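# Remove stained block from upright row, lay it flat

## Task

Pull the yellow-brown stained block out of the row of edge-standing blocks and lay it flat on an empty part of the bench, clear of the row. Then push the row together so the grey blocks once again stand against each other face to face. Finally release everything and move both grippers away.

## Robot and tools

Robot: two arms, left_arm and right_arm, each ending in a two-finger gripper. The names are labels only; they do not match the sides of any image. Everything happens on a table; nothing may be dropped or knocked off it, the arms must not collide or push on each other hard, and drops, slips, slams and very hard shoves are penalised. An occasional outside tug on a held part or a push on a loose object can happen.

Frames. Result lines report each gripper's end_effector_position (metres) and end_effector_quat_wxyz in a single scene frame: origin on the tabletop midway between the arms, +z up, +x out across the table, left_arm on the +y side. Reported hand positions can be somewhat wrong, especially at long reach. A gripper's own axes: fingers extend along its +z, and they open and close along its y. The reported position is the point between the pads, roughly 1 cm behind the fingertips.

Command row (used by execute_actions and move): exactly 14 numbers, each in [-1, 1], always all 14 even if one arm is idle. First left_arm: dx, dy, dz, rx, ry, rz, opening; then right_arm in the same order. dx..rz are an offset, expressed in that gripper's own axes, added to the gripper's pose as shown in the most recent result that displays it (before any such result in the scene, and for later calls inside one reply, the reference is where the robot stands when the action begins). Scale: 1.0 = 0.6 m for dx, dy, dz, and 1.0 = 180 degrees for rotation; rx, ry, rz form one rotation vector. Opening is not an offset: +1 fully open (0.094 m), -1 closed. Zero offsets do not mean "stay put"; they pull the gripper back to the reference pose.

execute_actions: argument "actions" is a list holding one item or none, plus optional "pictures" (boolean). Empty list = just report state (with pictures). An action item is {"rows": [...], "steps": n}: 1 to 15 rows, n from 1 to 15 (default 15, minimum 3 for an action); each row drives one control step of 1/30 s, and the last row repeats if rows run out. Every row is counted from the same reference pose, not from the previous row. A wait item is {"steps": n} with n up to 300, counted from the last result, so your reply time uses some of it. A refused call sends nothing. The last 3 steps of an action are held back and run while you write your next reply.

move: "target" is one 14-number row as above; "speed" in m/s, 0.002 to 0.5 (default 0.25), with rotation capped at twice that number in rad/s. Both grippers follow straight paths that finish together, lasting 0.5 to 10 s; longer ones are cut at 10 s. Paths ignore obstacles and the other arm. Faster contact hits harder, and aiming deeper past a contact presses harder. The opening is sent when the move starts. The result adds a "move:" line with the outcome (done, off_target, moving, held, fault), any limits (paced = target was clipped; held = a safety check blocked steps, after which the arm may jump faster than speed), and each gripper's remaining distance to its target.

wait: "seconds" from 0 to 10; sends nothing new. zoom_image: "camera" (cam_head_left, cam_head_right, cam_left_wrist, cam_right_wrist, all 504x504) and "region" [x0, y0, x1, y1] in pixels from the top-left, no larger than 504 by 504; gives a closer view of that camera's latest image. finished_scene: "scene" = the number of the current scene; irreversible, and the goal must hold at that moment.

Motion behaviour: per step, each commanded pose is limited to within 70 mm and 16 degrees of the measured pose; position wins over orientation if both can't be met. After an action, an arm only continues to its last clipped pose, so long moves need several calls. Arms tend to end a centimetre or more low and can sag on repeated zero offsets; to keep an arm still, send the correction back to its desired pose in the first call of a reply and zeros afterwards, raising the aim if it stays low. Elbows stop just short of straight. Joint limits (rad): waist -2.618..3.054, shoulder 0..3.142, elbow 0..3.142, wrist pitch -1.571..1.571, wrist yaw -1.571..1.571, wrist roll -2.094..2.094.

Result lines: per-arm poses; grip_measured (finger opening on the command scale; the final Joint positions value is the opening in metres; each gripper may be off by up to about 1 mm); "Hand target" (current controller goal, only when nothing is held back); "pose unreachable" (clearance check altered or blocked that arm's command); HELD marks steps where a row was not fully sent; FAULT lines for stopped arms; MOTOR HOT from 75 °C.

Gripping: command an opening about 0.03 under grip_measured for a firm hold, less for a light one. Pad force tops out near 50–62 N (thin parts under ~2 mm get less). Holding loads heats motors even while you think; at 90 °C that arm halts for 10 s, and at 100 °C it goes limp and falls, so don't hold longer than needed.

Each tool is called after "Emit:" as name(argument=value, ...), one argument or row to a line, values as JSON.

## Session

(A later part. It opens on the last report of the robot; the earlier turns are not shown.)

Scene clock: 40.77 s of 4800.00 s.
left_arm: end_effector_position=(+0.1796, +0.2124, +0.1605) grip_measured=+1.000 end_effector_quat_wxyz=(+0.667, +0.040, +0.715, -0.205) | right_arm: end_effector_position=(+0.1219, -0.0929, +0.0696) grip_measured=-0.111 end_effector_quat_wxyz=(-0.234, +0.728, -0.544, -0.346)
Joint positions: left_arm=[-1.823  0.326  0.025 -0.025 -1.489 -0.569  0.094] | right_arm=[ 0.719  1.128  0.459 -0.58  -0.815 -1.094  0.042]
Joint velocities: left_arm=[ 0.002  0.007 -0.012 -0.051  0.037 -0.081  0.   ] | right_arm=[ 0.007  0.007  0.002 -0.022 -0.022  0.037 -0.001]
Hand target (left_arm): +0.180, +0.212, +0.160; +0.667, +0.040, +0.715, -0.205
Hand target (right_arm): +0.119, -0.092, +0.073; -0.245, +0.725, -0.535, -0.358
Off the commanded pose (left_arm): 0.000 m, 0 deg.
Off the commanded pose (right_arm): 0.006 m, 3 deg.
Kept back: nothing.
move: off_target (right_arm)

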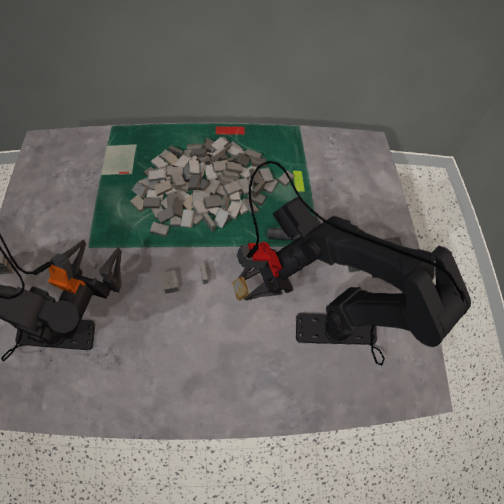

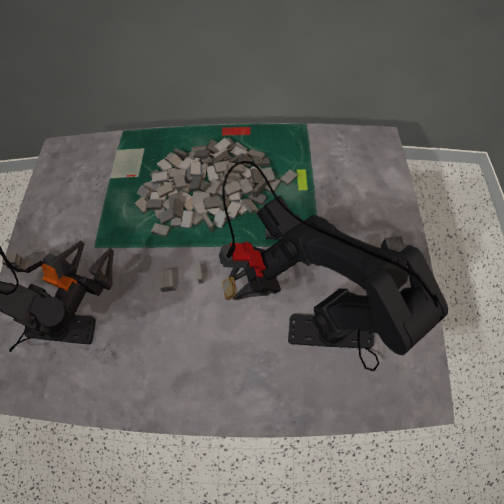

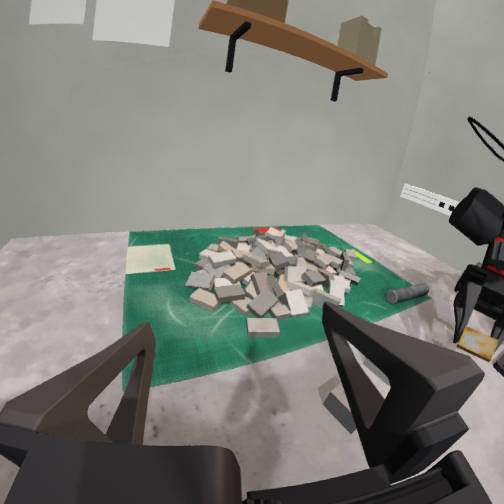

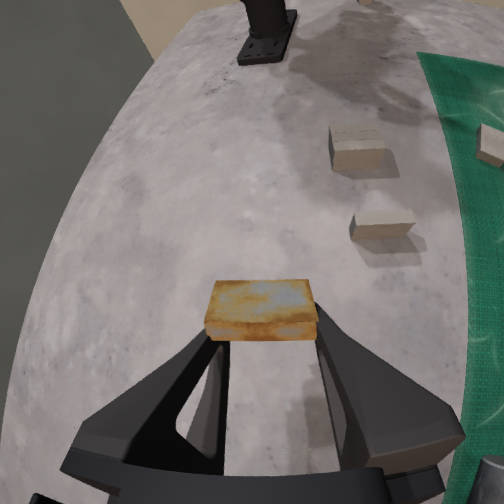

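Emit:
move(
  target=[0,0,0,0,0,0,1,0.069,0,0.054,0,-0.05,0,-0.13],
  speed=0.05,
)

Emit:
move(
  target=[0,0,0,0,0,0,1,0,0,0,0,0,0,0.3],
)

Emit:
move(
  target=[0,0,0,0,0,0,1,-0.03,0,-0.13,0,0,0,0.3],
  speed=0.1,
)

Scene clock: 43.13 s of 4800.00 s.
left_arm: end_effector_position=(+0.1796, +0.2124, +0.1605) grip_measured=+1.000 end_effector_quat_wxyz=(+0.667, +0.039, +0.715, -0.206) | right_arm: end_effector_position=(+0.1263, -0.0936, +0.0178) grip_measured=-0.111 end_effector_quat_wxyz=(-0.275, +0.705, -0.527, -0.386)
Joint positions: left_arm=[-1.823  0.326  0.025 -0.024 -1.489 -0.569  0.094] | right_arm=[ 0.622  1.399  0.269 -0.126 -0.954 -1.169  0.042]
Joint velocities: left_arm=[-0.007 -0.017 -0.002 -0.022 -0.007  0.022  0.   ] | right_arm=[-0.017 -0.012  0.012  0.037  0.007  0.051 -0.   ]
Hand target (left_arm): +0.180, +0.212, +0.160; +0.667, +0.040, +0.715, -0.205
Hand target (right_arm): +0.120, -0.095, +0.018; -0.275, +0.698, -0.524, -0.403
Off the commanded pose (left_arm): 0.000 m, 0 deg.
Off the commanded pose (right_arm): 0.006 m, 2 deg.
Kept back: nothing.
move: done

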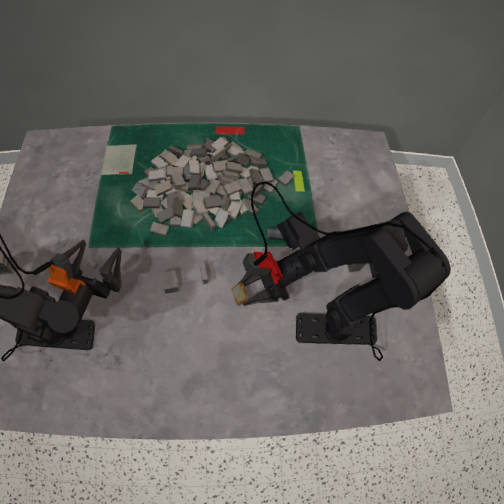

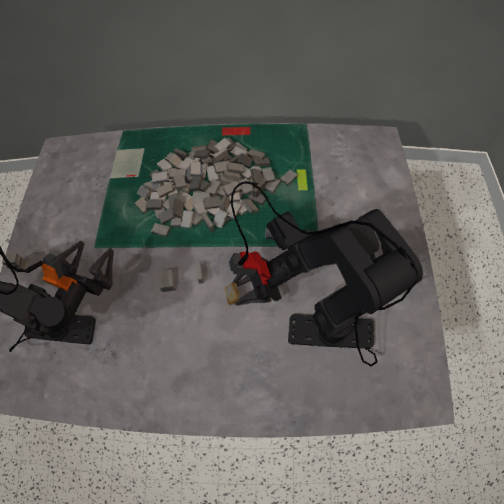

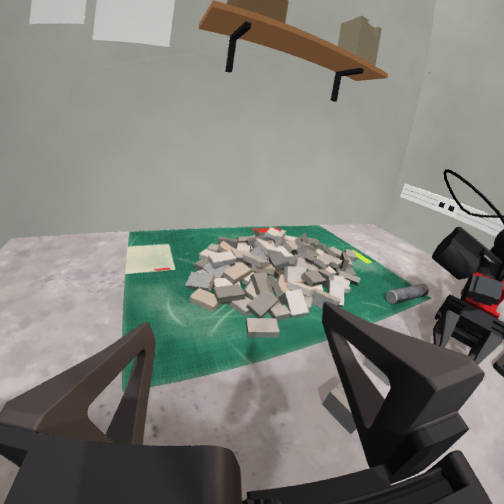

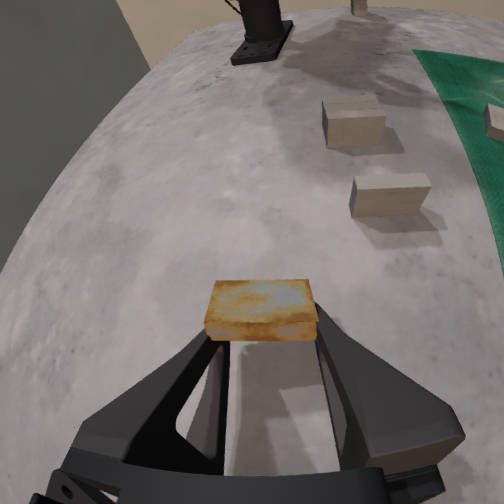

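Scene clock: 43.63 s of 4800.00 s.
left_arm: end_effector_position=(+0.1796, +0.2123, +0.1607) grip_measured=+1.000 end_effector_quat_wxyz=(+0.667, +0.039, +0.715, -0.206) | right_arm: end_effector_position=(+0.1269, -0.0939, +0.0170) grip_measured=+0.298 end_effector_quat_wxyz=(-0.275, +0.706, -0.528, -0.384)
Joint positions: left_arm=[-1.823  0.326  0.025 -0.023 -1.489 -0.569  0.094] | right_arm=[ 0.622  1.399  0.269 -0.126 -0.948 -1.169  0.061]
Joint velocities: left_arm=[ 0.002 -0.002 -0.002 -0.037  0.007  0.022  0.   ] | right_arm=[ 0.007 -0.007 -0.017 -0.081  0.037  0.007  0.   ]
Hand target (left_arm): +0.180, +0.212, +0.161; +0.667, +0.039, +0.715, -0.206
Hand target (right_arm): +0.126, -0.094, +0.018; -0.275, +0.705, -0.527, -0.386
Off the commanded pose (left_arm): 0.000 m, 0 deg.
Off the commanded pose (right_arm): 0.001 m, 0 deg.
Kept back: nothing.
move: done

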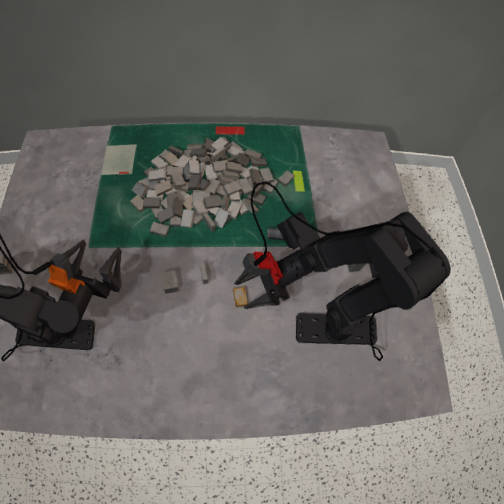

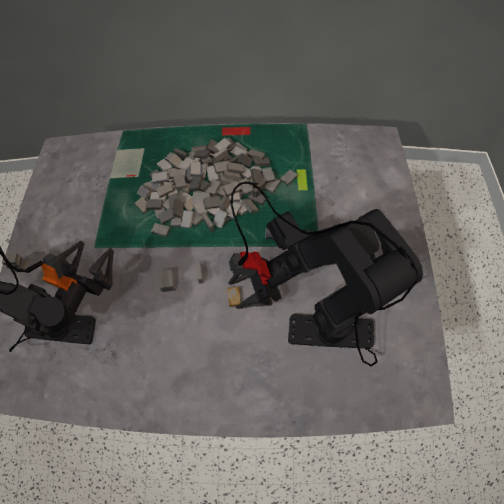

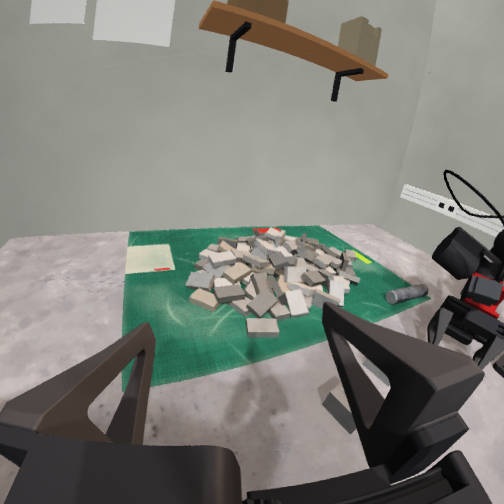

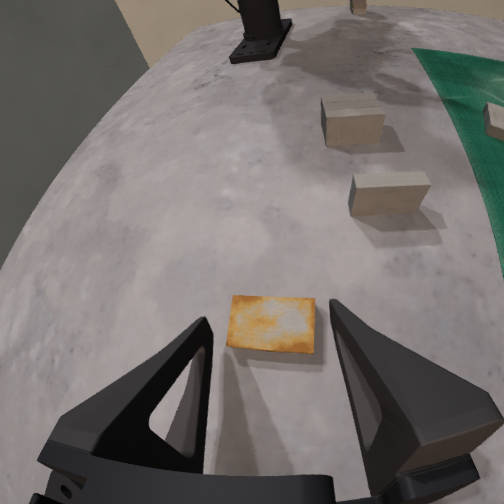

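Scene clock: 45.23 s of 4800.00 s.
left_arm: end_effector_position=(+0.1796, +0.2123, +0.1608) grip_measured=+1.000 end_effector_quat_wxyz=(+0.667, +0.038, +0.715, -0.207) | right_arm: end_effector_position=(+0.1378, -0.1469, +0.0700) grip_measured=+0.298 end_effector_quat_wxyz=(-0.270, +0.710, -0.525, -0.384)
Joint positions: left_arm=[-1.823  0.326  0.025 -0.021 -1.489 -0.569  0.094] | right_arm=[ 0.272  1.306  0.5   -0.977 -0.961 -1.802  0.061]
Joint velocities: left_arm=[ 0.007  0.022  0.007 -0.022 -0.081  0.11   0.   ] | right_arm=[-0.002 -0.002  0.007  0.007 -0.066 -0.051 -0.   ]
Hand target (left_arm): +0.180, +0.212, +0.161; +0.667, +0.039, +0.715, -0.206
Hand target (right_arm): +0.142, -0.147, +0.074; -0.272, +0.707, -0.526, -0.387
Off the commanded pose (left_arm): 0.000 m, 0 deg.
Off the commanded pose (right_arm): 0.008 m, 1 deg.
Kept back: nothing.
move: done

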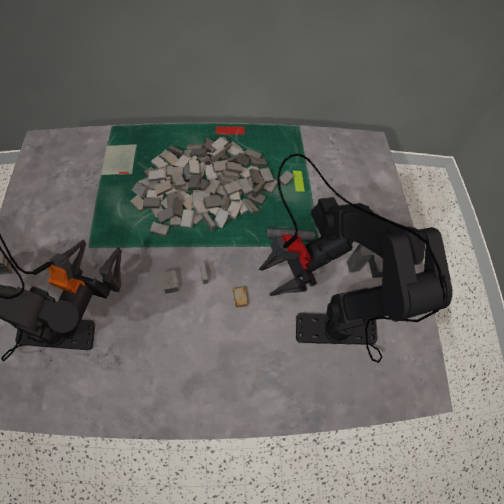

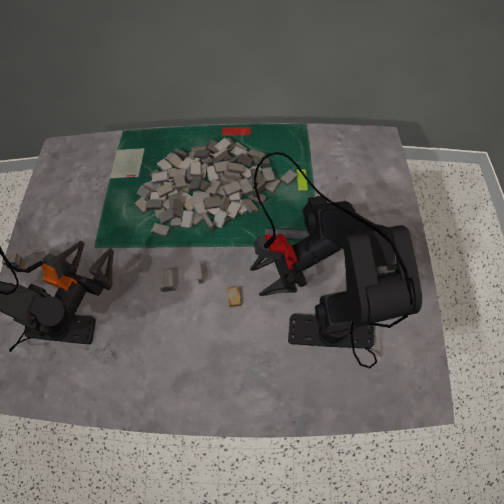

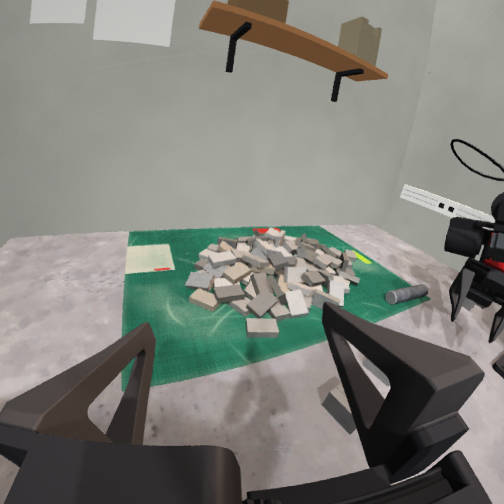

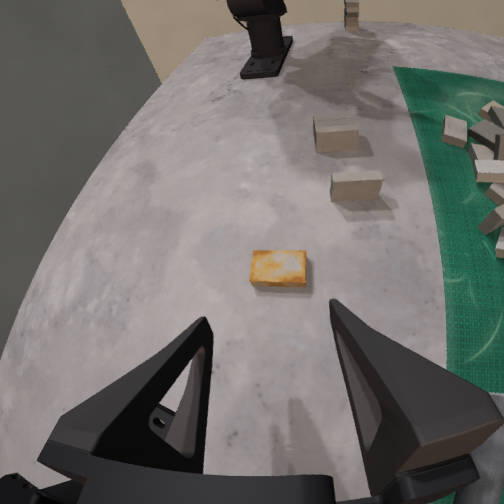

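Emit:
move(
  target=[0,0,0,0,0,0,1,-0.105,-0.155,0.155,0,0.312,0,0.45],
  speed=0.15,
)

Scene clock: 49.30 s of 4800.00 s.
left_arm: end_effector_position=(+0.1796, +0.2122, +0.1609) grip_measured=+1.000 end_effector_quat_wxyz=(+0.666, +0.038, +0.715, -0.207) | right_arm: end_effector_position=(+0.1957, -0.0158, +0.0715) grip_measured=+0.448 end_effector_quat_wxyz=(-0.004, +0.804, -0.594, +0.003)
Joint positions: left_arm=[-1.823  0.326  0.025 -0.02  -1.489 -0.569  0.094] | right_arm=[ 1.181  1.836  1.382 -1.109  0.007 -0.784  0.068]
Joint velocities: left_arm=[ 0.012  0.022 -0.007 -0.11   0.007 -0.051  0.   ] | right_arm=[-0.007  0.007  0.012 -0.022 -0.037 -0.037  0.   ]
Hand target (left_arm): +0.180, +0.212, +0.161; +0.667, +0.038, +0.715, -0.207
Hand target (right_arm): +0.196, -0.013, +0.073; -0.002, +0.804, -0.594, +0.005
Off the commanded pose (left_arm): 0.000 m, 0 deg.
Off the commanded pose (right_arm): 0.006 m, 2 deg.
Kept back: nothing.
move: done

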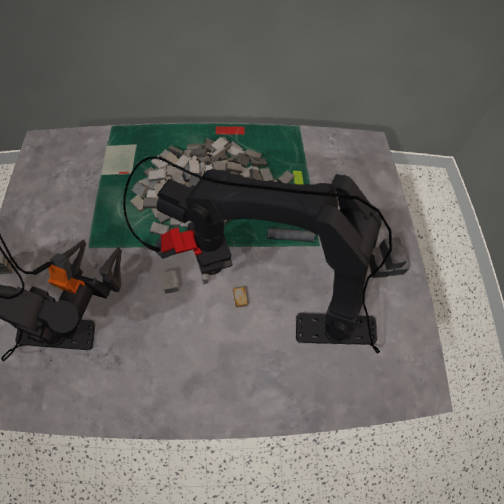

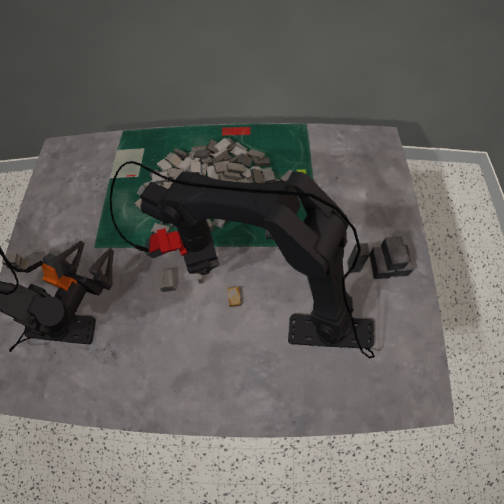

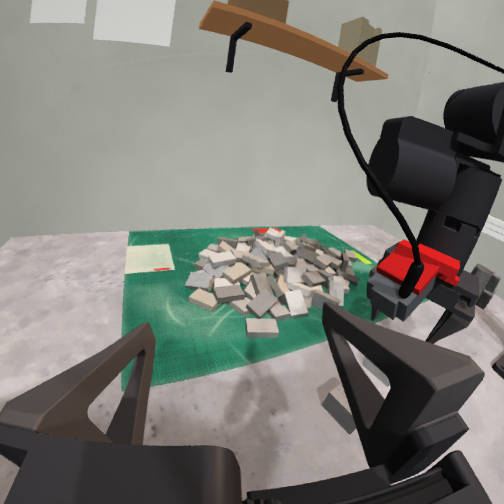

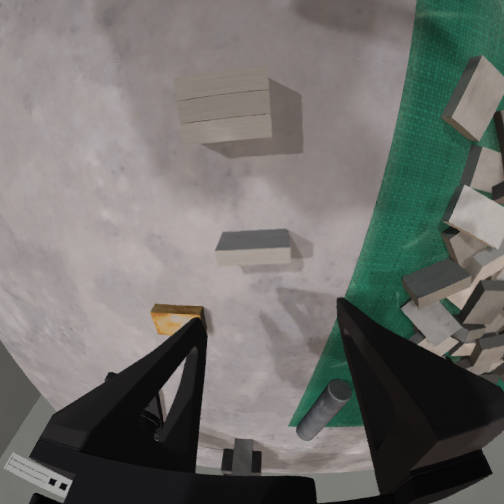

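Emit:
move(
  target=[0,0,0,0,0,0,1,-0.012,0.012,0.1,0,0,0,0.45],
  speed=0.06,
)

Scene clock: 51.03 s of 4800.00 s.
left_arm: end_effector_position=(+0.1795, +0.2122, +0.1610) grip_measured=+1.000 end_effector_quat_wxyz=(+0.666, +0.037, +0.715, -0.208) | right_arm: end_effector_position=(+0.1905, -0.0089, +0.0196) grip_measured=+0.448 end_effector_quat_wxyz=(-0.011, +0.804, -0.594, +0.002)
Joint positions: left_arm=[-1.823  0.326  0.025 -0.018 -1.489 -0.569  0.094] | right_arm=[ 1.205  1.897  1.246 -0.898  0.007 -0.76   0.068]
Joint velocities: left_arm=[ 0.002 -0.012  0.002  0.007 -0.007 -0.037  0.   ] | right_arm=[-0.007 -0.012 -0.007  0.007 -0.051 -0.037 -0.   ]
Hand target (left_arm): +0.180, +0.212, +0.161; +0.666, +0.038, +0.715, -0.207
Hand target (right_arm): +0.186, -0.011, +0.012; -0.005, +0.804, -0.594, +0.003
Off the commanded pose (left_arm): 0.000 m, 0 deg.
Off the commanded pose (right_arm): 0.009 m, 1 deg.
Kept back: nothing.
move: done

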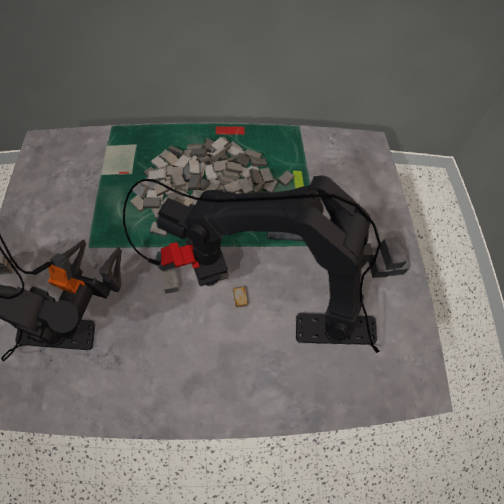

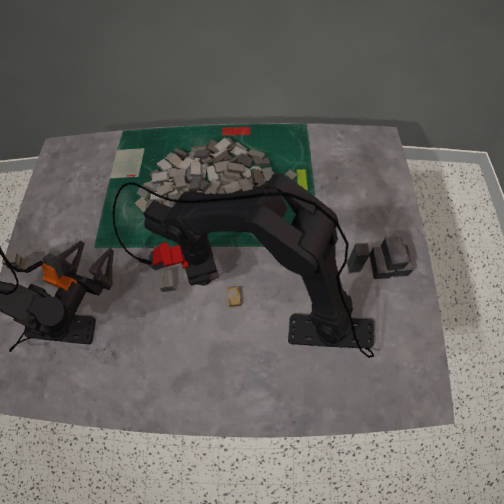

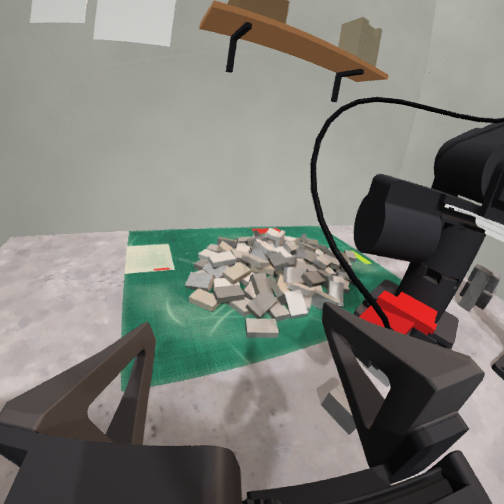

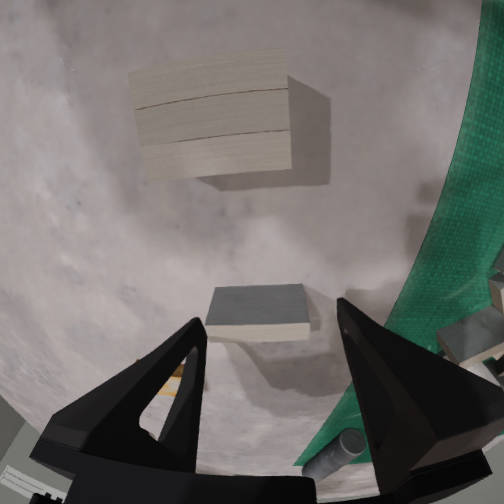

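Emit:
move(
  target=[0,0,0,0,0,0,1,0,0.004,0.01,0,0,0,0.3],
  speed=0.05,
)

Emit:
move(
  target=[0,0,0,0,0,0,1,0,0,0,0,0,0,-0.12],
)

Emit:
move(
  target=[0,0,0,0,0,0,1,-0.085,0.008,-0.004,0,0,0,-0.12],
  speed=0.05,
)

Scene clock: 51.97 s of 4800.00 s.
left_arm: end_effector_position=(+0.1795, +0.2122, +0.1612) grip_measured=+1.000 end_effector_quat_wxyz=(+0.666, +0.037, +0.715, -0.209) | right_arm: end_effector_position=(+0.1916, -0.0067, +0.0197) grip_measured=+0.302 end_effector_quat_wxyz=(-0.016, +0.804, -0.594, +0.001)
Joint positions: left_arm=[-1.823  0.326  0.025 -0.017 -1.489 -0.569  0.094] | right_arm=[ 1.205  1.897  1.246 -0.888  0.007 -0.76   0.061]
Joint velocities: left_arm=[ 0.002  0.007 -0.022 -0.007  0.007 -0.007  0.   ] | right_arm=[ 0.012 -0.002  0.022  0.051 -0.037  0.007 -0.002]
Hand target (left_arm): +0.180, +0.212, +0.161; +0.666, +0.037, +0.715, -0.208
Hand target (right_arm): +0.188, -0.010, +0.014; -0.011, +0.804, -0.594, +0.002
Off the commanded pose (left_arm): 0.000 m, 0 deg.
Off the commanded pose (right_arm): 0.007 m, 1 deg.
Kept back: nothing.
move: done

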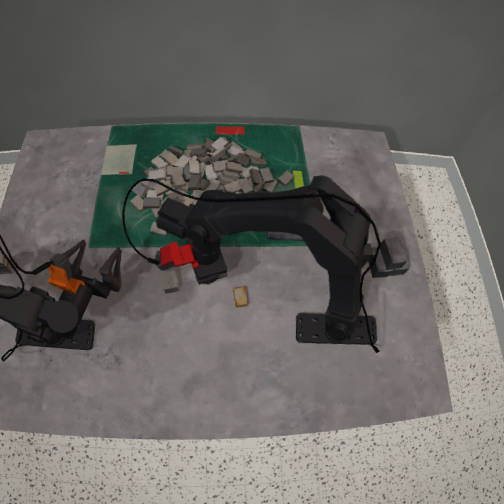

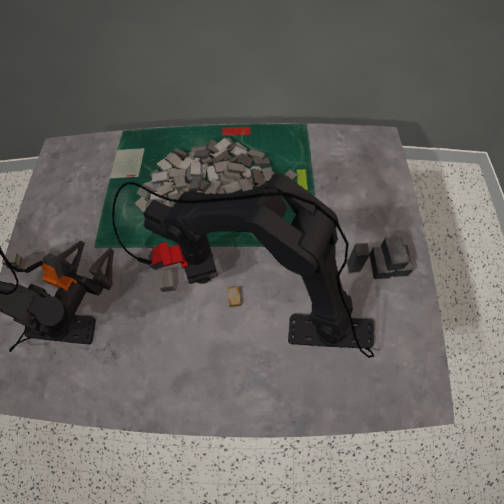

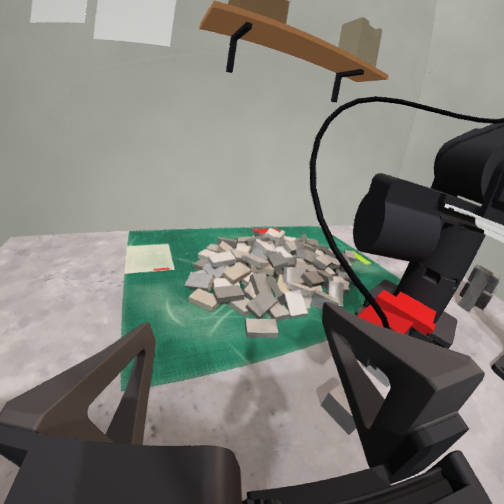

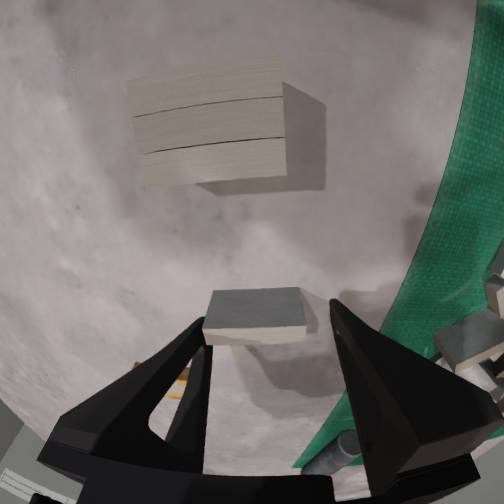

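Scene clock: 52.47 s of 4800.00 s.
left_arm: end_effector_position=(+0.1795, +0.2121, +0.1613) grip_measured=+1.000 end_effector_quat_wxyz=(+0.666, +0.036, +0.715, -0.209) | right_arm: end_effector_position=(+0.1916, -0.0068, +0.0197) grip_measured=-0.082 end_effector_quat_wxyz=(-0.016, +0.804, -0.594, +0.001)
Joint positions: left_arm=[-1.823  0.326  0.025 -0.015 -1.489 -0.569  0.094] | right_arm=[ 1.205  1.897  1.246 -0.889  0.007 -0.76   0.043]
Joint velocities: left_arm=[ 0.002 -0.007 -0.002 -0.051 -0.022  0.022  0.   ] | right_arm=[ 0.017 -0.012 -0.002 -0.051  0.037 -0.022 -0.001]
Hand target (left_arm): +0.180, +0.212, +0.161; +0.666, +0.037, +0.715, -0.208
Hand target (right_arm): +0.192, -0.007, +0.020; -0.016, +0.804, -0.594, +0.001
Off the commanded pose (left_arm): 0.000 m, 0 deg.
Off the commanded pose (right_arm): 0.000 m, 0 deg.
Kept back: nothing.
move: done

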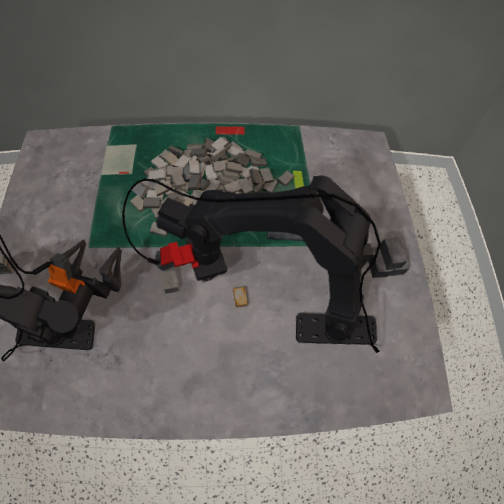

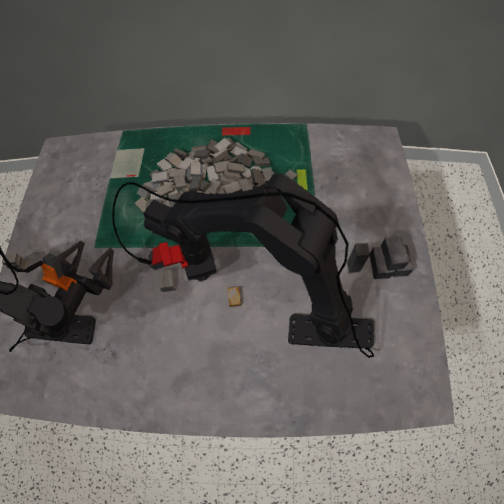

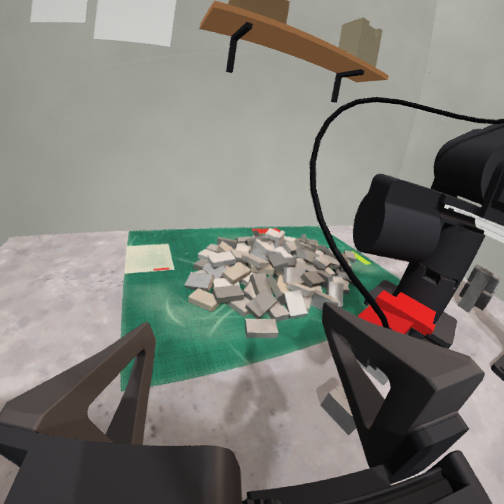

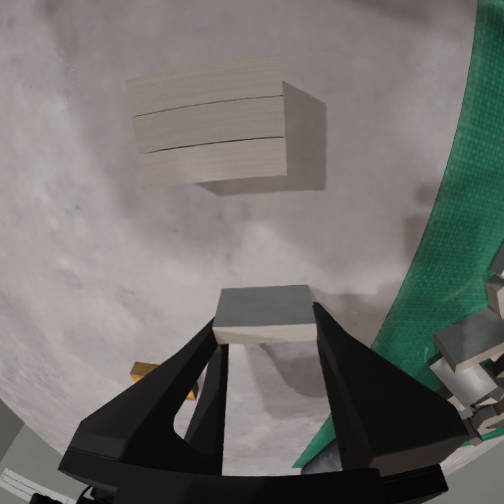

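Scene clock: 53.80 s of 4800.00 s.
left_arm: end_effector_position=(+0.1795, +0.2121, +0.1614) grip_measured=+1.000 end_effector_quat_wxyz=(+0.666, +0.036, +0.715, -0.209) | right_arm: end_effector_position=(+0.1728, +0.0358, +0.0213) grip_measured=-0.082 end_effector_quat_wxyz=(-0.019, +0.805, -0.593, +0.002)
Joint positions: left_arm=[-1.823  0.326  0.025 -0.014 -1.489 -0.569  0.094] | right_arm=[ 1.303  2.002  1.401 -0.935  0.013 -0.665  0.043]
Joint velocities: left_arm=[-0.017 -0.007 -0.007 -0.051  0.022 -0.007  0.   ] | right_arm=[ 0.002 -0.007  0.017 -0.051  0.007 -0.066 -0.   ]
Hand target (left_arm): +0.180, +0.212, +0.161; +0.666, +0.036, +0.715, -0.209
Hand target (right_arm): +0.172, +0.040, +0.024; -0.018, +0.804, -0.594, +0.001
Off the commanded pose (left_arm): 0.000 m, 0 deg.
Off the commanded pose (right_arm): 0.005 m, 0 deg.
Kept back: nothing.
move: done

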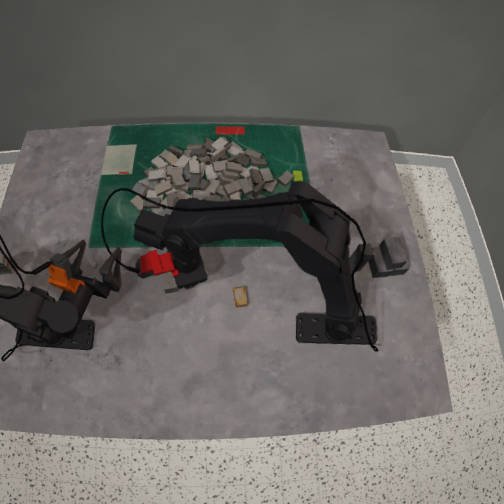

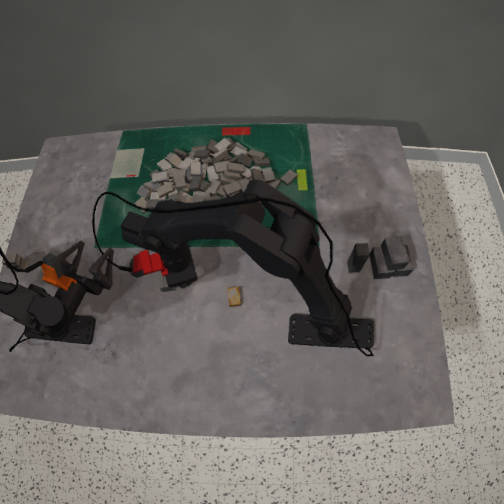

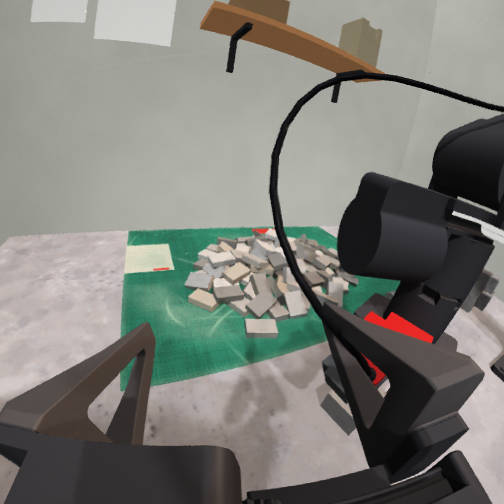

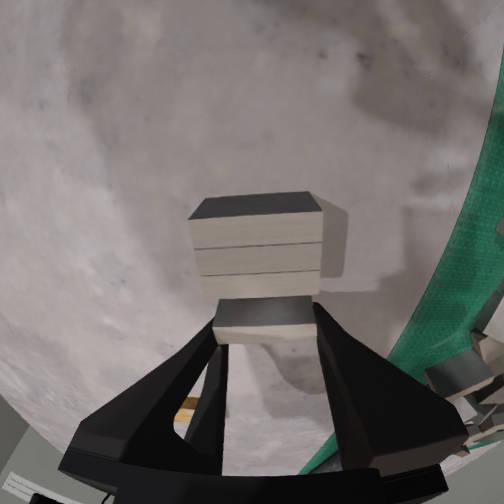

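Emit:
move(
  target=[0,0,0,0,0,0,1,-0.026,0.003,0.006,0,0,-0.008,-0.12],
  speed=0.03,
)

Scene clock: 54.83 s of 4800.00 s.
left_arm: end_effector_position=(+0.1795, +0.2121, +0.1615) grip_measured=+1.000 end_effector_quat_wxyz=(+0.666, +0.035, +0.715, -0.210) | right_arm: end_effector_position=(+0.1691, +0.0408, +0.0201) grip_measured=-0.082 end_effector_quat_wxyz=(-0.016, +0.810, -0.587, +0.006)
Joint positions: left_arm=[-1.823  0.326  0.025 -0.012 -1.489 -0.569  0.094] | right_arm=[ 1.32   2.023  1.428 -0.949  0.02  -0.663  0.043]
Joint velocities: left_arm=[-0.022 -0.012  0.002 -0.007 -0.022 -0.007  0.   ] | right_arm=[ 0.007  0.012 -0.012 -0.081  0.066 -0.066 -0.001]
Hand target (left_arm): +0.180, +0.212, +0.161; +0.666, +0.036, +0.715, -0.209
Hand target (right_arm): +0.166, +0.050, +0.018; -0.019, +0.812, -0.583, +0.002
Off the commanded pose (left_arm): 0.000 m, 0 deg.
Off the commanded pose (right_arm): 0.010 m, 1 deg.
Kept back: nothing.
move: done

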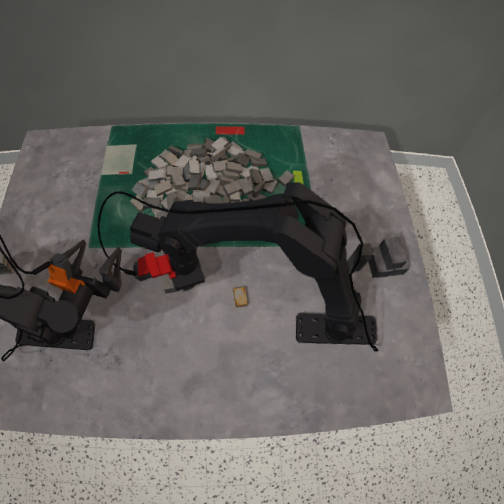

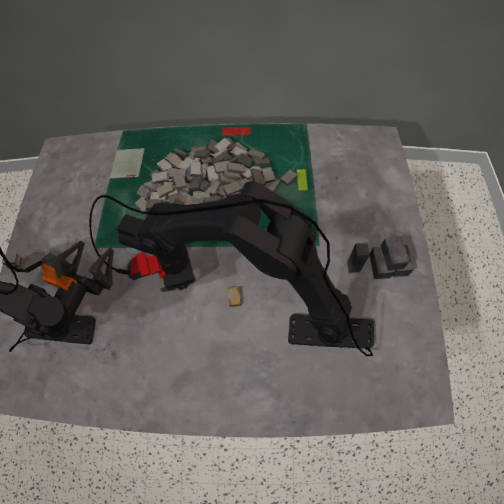

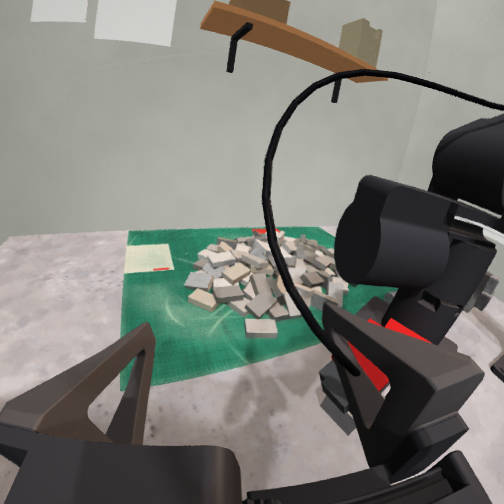

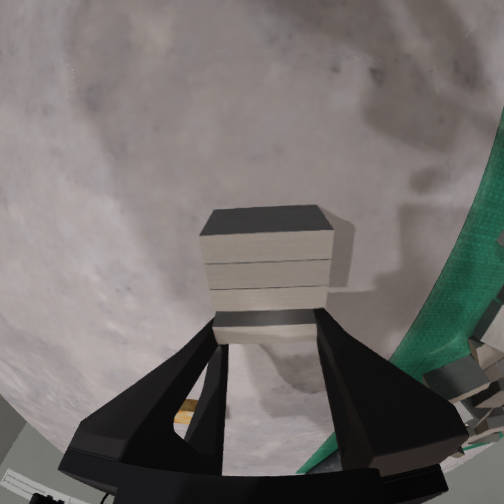

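Still a small gap; push further (pushing the row a bit is harmless).

Emit:
move(
  target=[0,0,0,0,0,0,1,-0.03,-0.004,0.003,0,0,0,-0.12],
  speed=0.03,
)

Emit:
move(
  target=[0,0,0,0,0,0,1,0,0,0,0,0,0,0.3],
)

Emit:
move(
  target=[0,0,0,0,0,0,1,0.005,0,-0.1,0,0,0,0.3],
  speed=0.08,
)

Scene clock: 55.90 s of 4800.00 s.
left_arm: end_effector_position=(+0.1795, +0.2120, +0.1616) grip_measured=+1.000 end_effector_quat_wxyz=(+0.666, +0.035, +0.715, -0.211) | right_arm: end_effector_position=(+0.1683, +0.0470, +0.0204) grip_measured=-0.082 end_effector_quat_wxyz=(-0.008, +0.808, -0.588, +0.013)
Joint positions: left_arm=[-1.823  0.326  0.025 -0.011 -1.489 -0.569  0.094] | right_arm=[ 1.332  2.059  1.483 -0.987  0.029 -0.648  0.043]
Joint velocities: left_arm=[-0.002  0.002 -0.002 -0.081  0.022 -0.007  0.   ] | right_arm=[ 0.007  0.017  0.022 -0.081 -0.037  0.007 -0.001]
Hand target (left_arm): +0.180, +0.212, +0.162; +0.666, +0.035, +0.715, -0.210
Hand target (right_arm): +0.165, +0.059, +0.019; -0.016, +0.810, -0.587, +0.006
Off the commanded pose (left_arm): 0.000 m, 0 deg.
Off the commanded pose (right_arm): 0.012 m, 1 deg.
Kept back: nothing.
move: off_target (right_arm)

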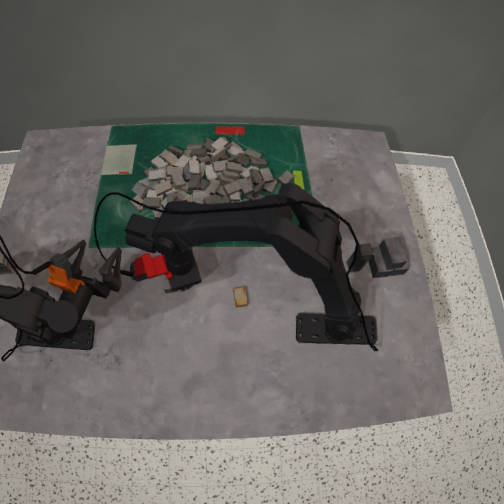

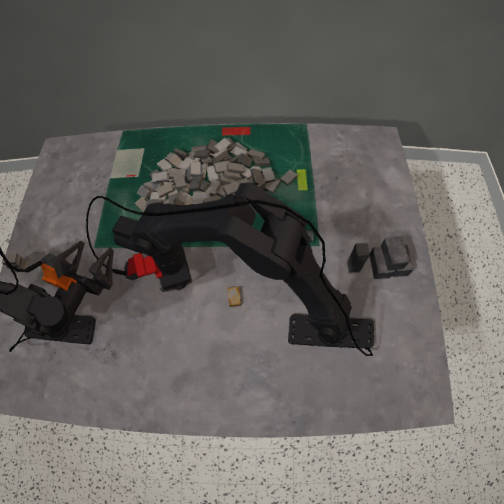

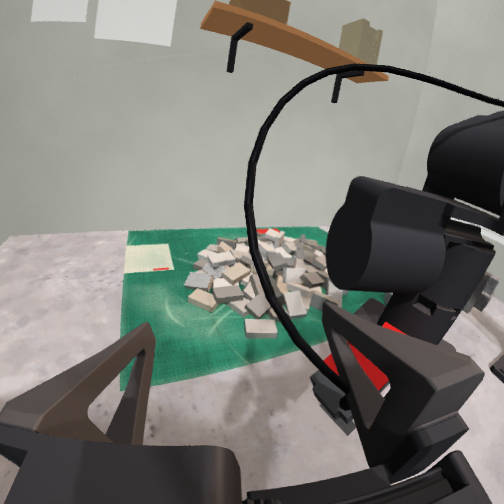

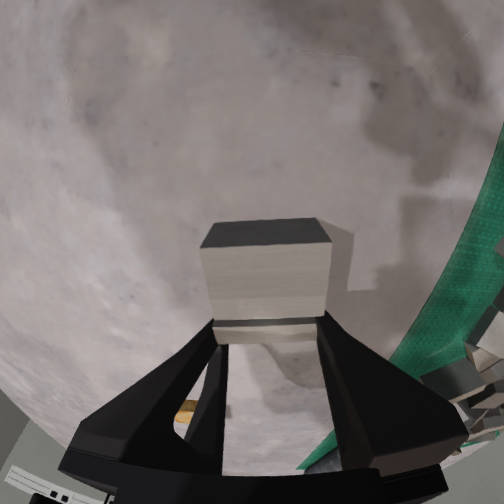

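Scene clock: 56.40 s of 4800.00 s.
left_arm: end_effector_position=(+0.1795, +0.2120, +0.1617) grip_measured=+1.000 end_effector_quat_wxyz=(+0.666, +0.034, +0.715, -0.211) | right_arm: end_effector_position=(+0.1683, +0.0467, +0.0204) grip_measured=+0.298 end_effector_quat_wxyz=(-0.008, +0.808, -0.588, +0.013)
Joint positions: left_arm=[-1.823  0.326  0.025 -0.009 -1.489 -0.569  0.094] | right_arm=[ 1.332  2.059  1.483 -0.988  0.03  -0.648  0.061]
Joint velocities: left_arm=[-0.012 -0.002 -0.002 -0.066 -0.11   0.066  0.   ] | right_arm=[ 0.012 -0.002 -0.012  0.022 -0.007  0.051 -0.   ]
Hand target (left_arm): +0.179, +0.212, +0.162; +0.666, +0.035, +0.715, -0.211
Hand target (right_arm): +0.168, +0.047, +0.020; -0.008, +0.809, -0.588, +0.013
Off the commanded pose (left_arm): 0.000 m, 0 deg.
Off the commanded pose (right_arm): 0.000 m, 0 deg.
Kept back: nothing.
move: done

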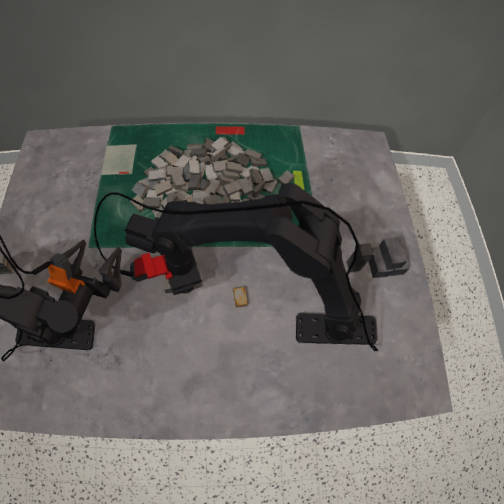

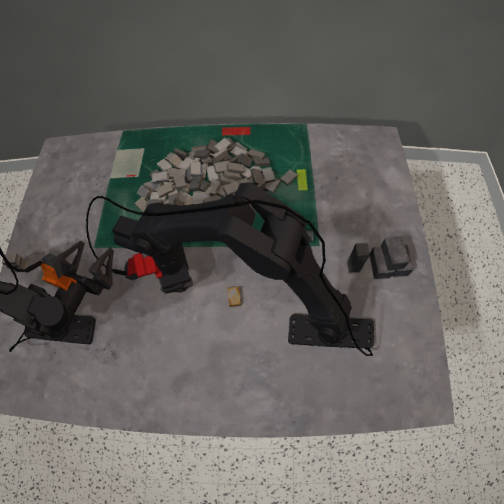

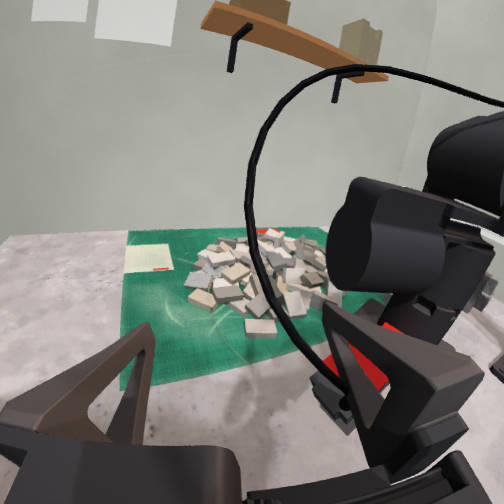

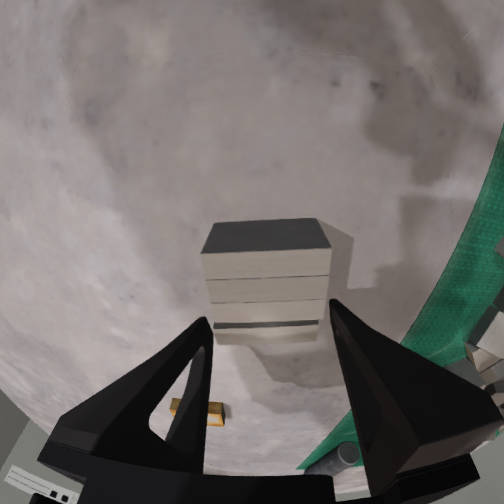

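Scene clock: 57.70 s of 4800.00 s.
left_arm: end_effector_position=(+0.1795, +0.2119, +0.1619) grip_measured=+1.000 end_effector_quat_wxyz=(+0.665, +0.034, +0.715, -0.212) | right_arm: end_effector_position=(+0.1662, +0.0406, +0.0676) grip_measured=+0.298 end_effector_quat_wxyz=(+0.004, +0.809, -0.588, +0.017)
Joint positions: left_arm=[-1.823  0.326  0.025 -0.008 -1.489 -0.569  0.094] | right_arm=[ 1.332  2.012  1.608 -1.184  0.03  -0.648  0.061]
Joint velocities: left_arm=[-0.007 -0.002  0.002 -0.066 -0.066 -0.022  0.   ] | right_arm=[ 0.012 -0.017 -0.007  0.037 -0.007 -0.022 -0.   ]
Hand target (left_arm): +0.179, +0.212, +0.162; +0.666, +0.034, +0.715, -0.211
Hand target (right_arm): +0.168, +0.044, +0.080; -0.008, +0.808, -0.588, +0.013
Off the commanded pose (left_arm): 0.000 m, 0 deg.
Off the commanded pose (right_arm): 0.013 m, 1 deg.
Kept back: nothing.
move: off_target (right_arm)

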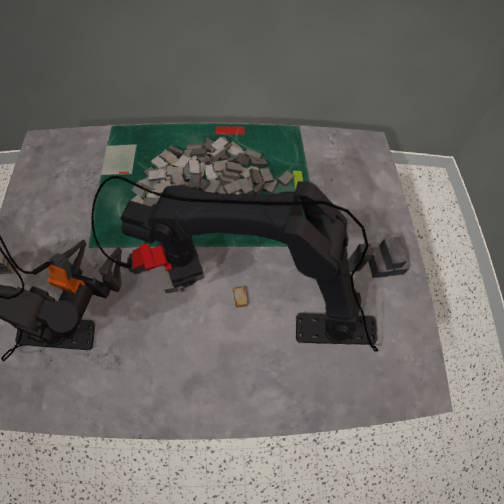

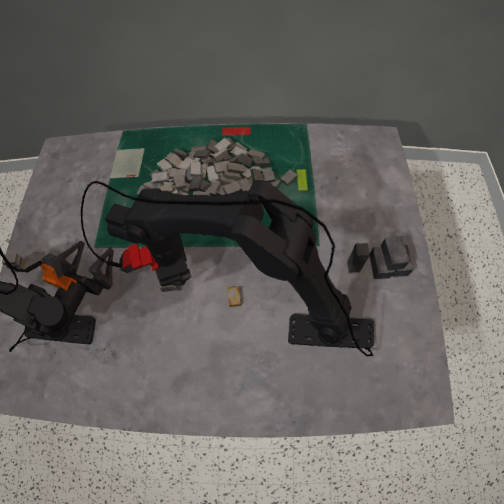

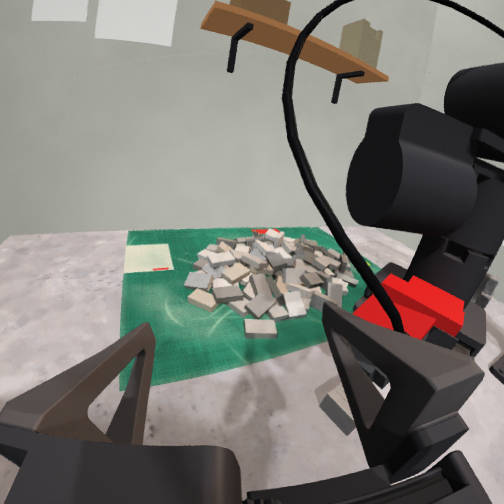

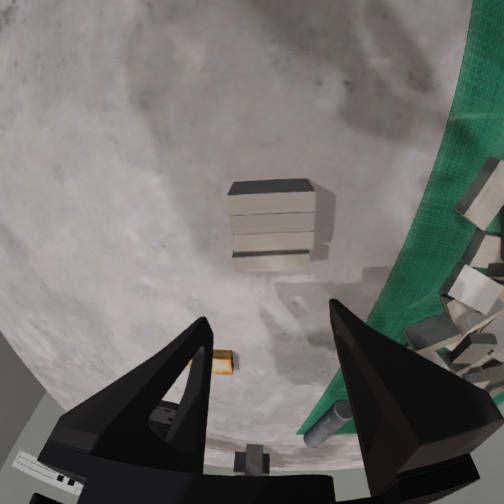

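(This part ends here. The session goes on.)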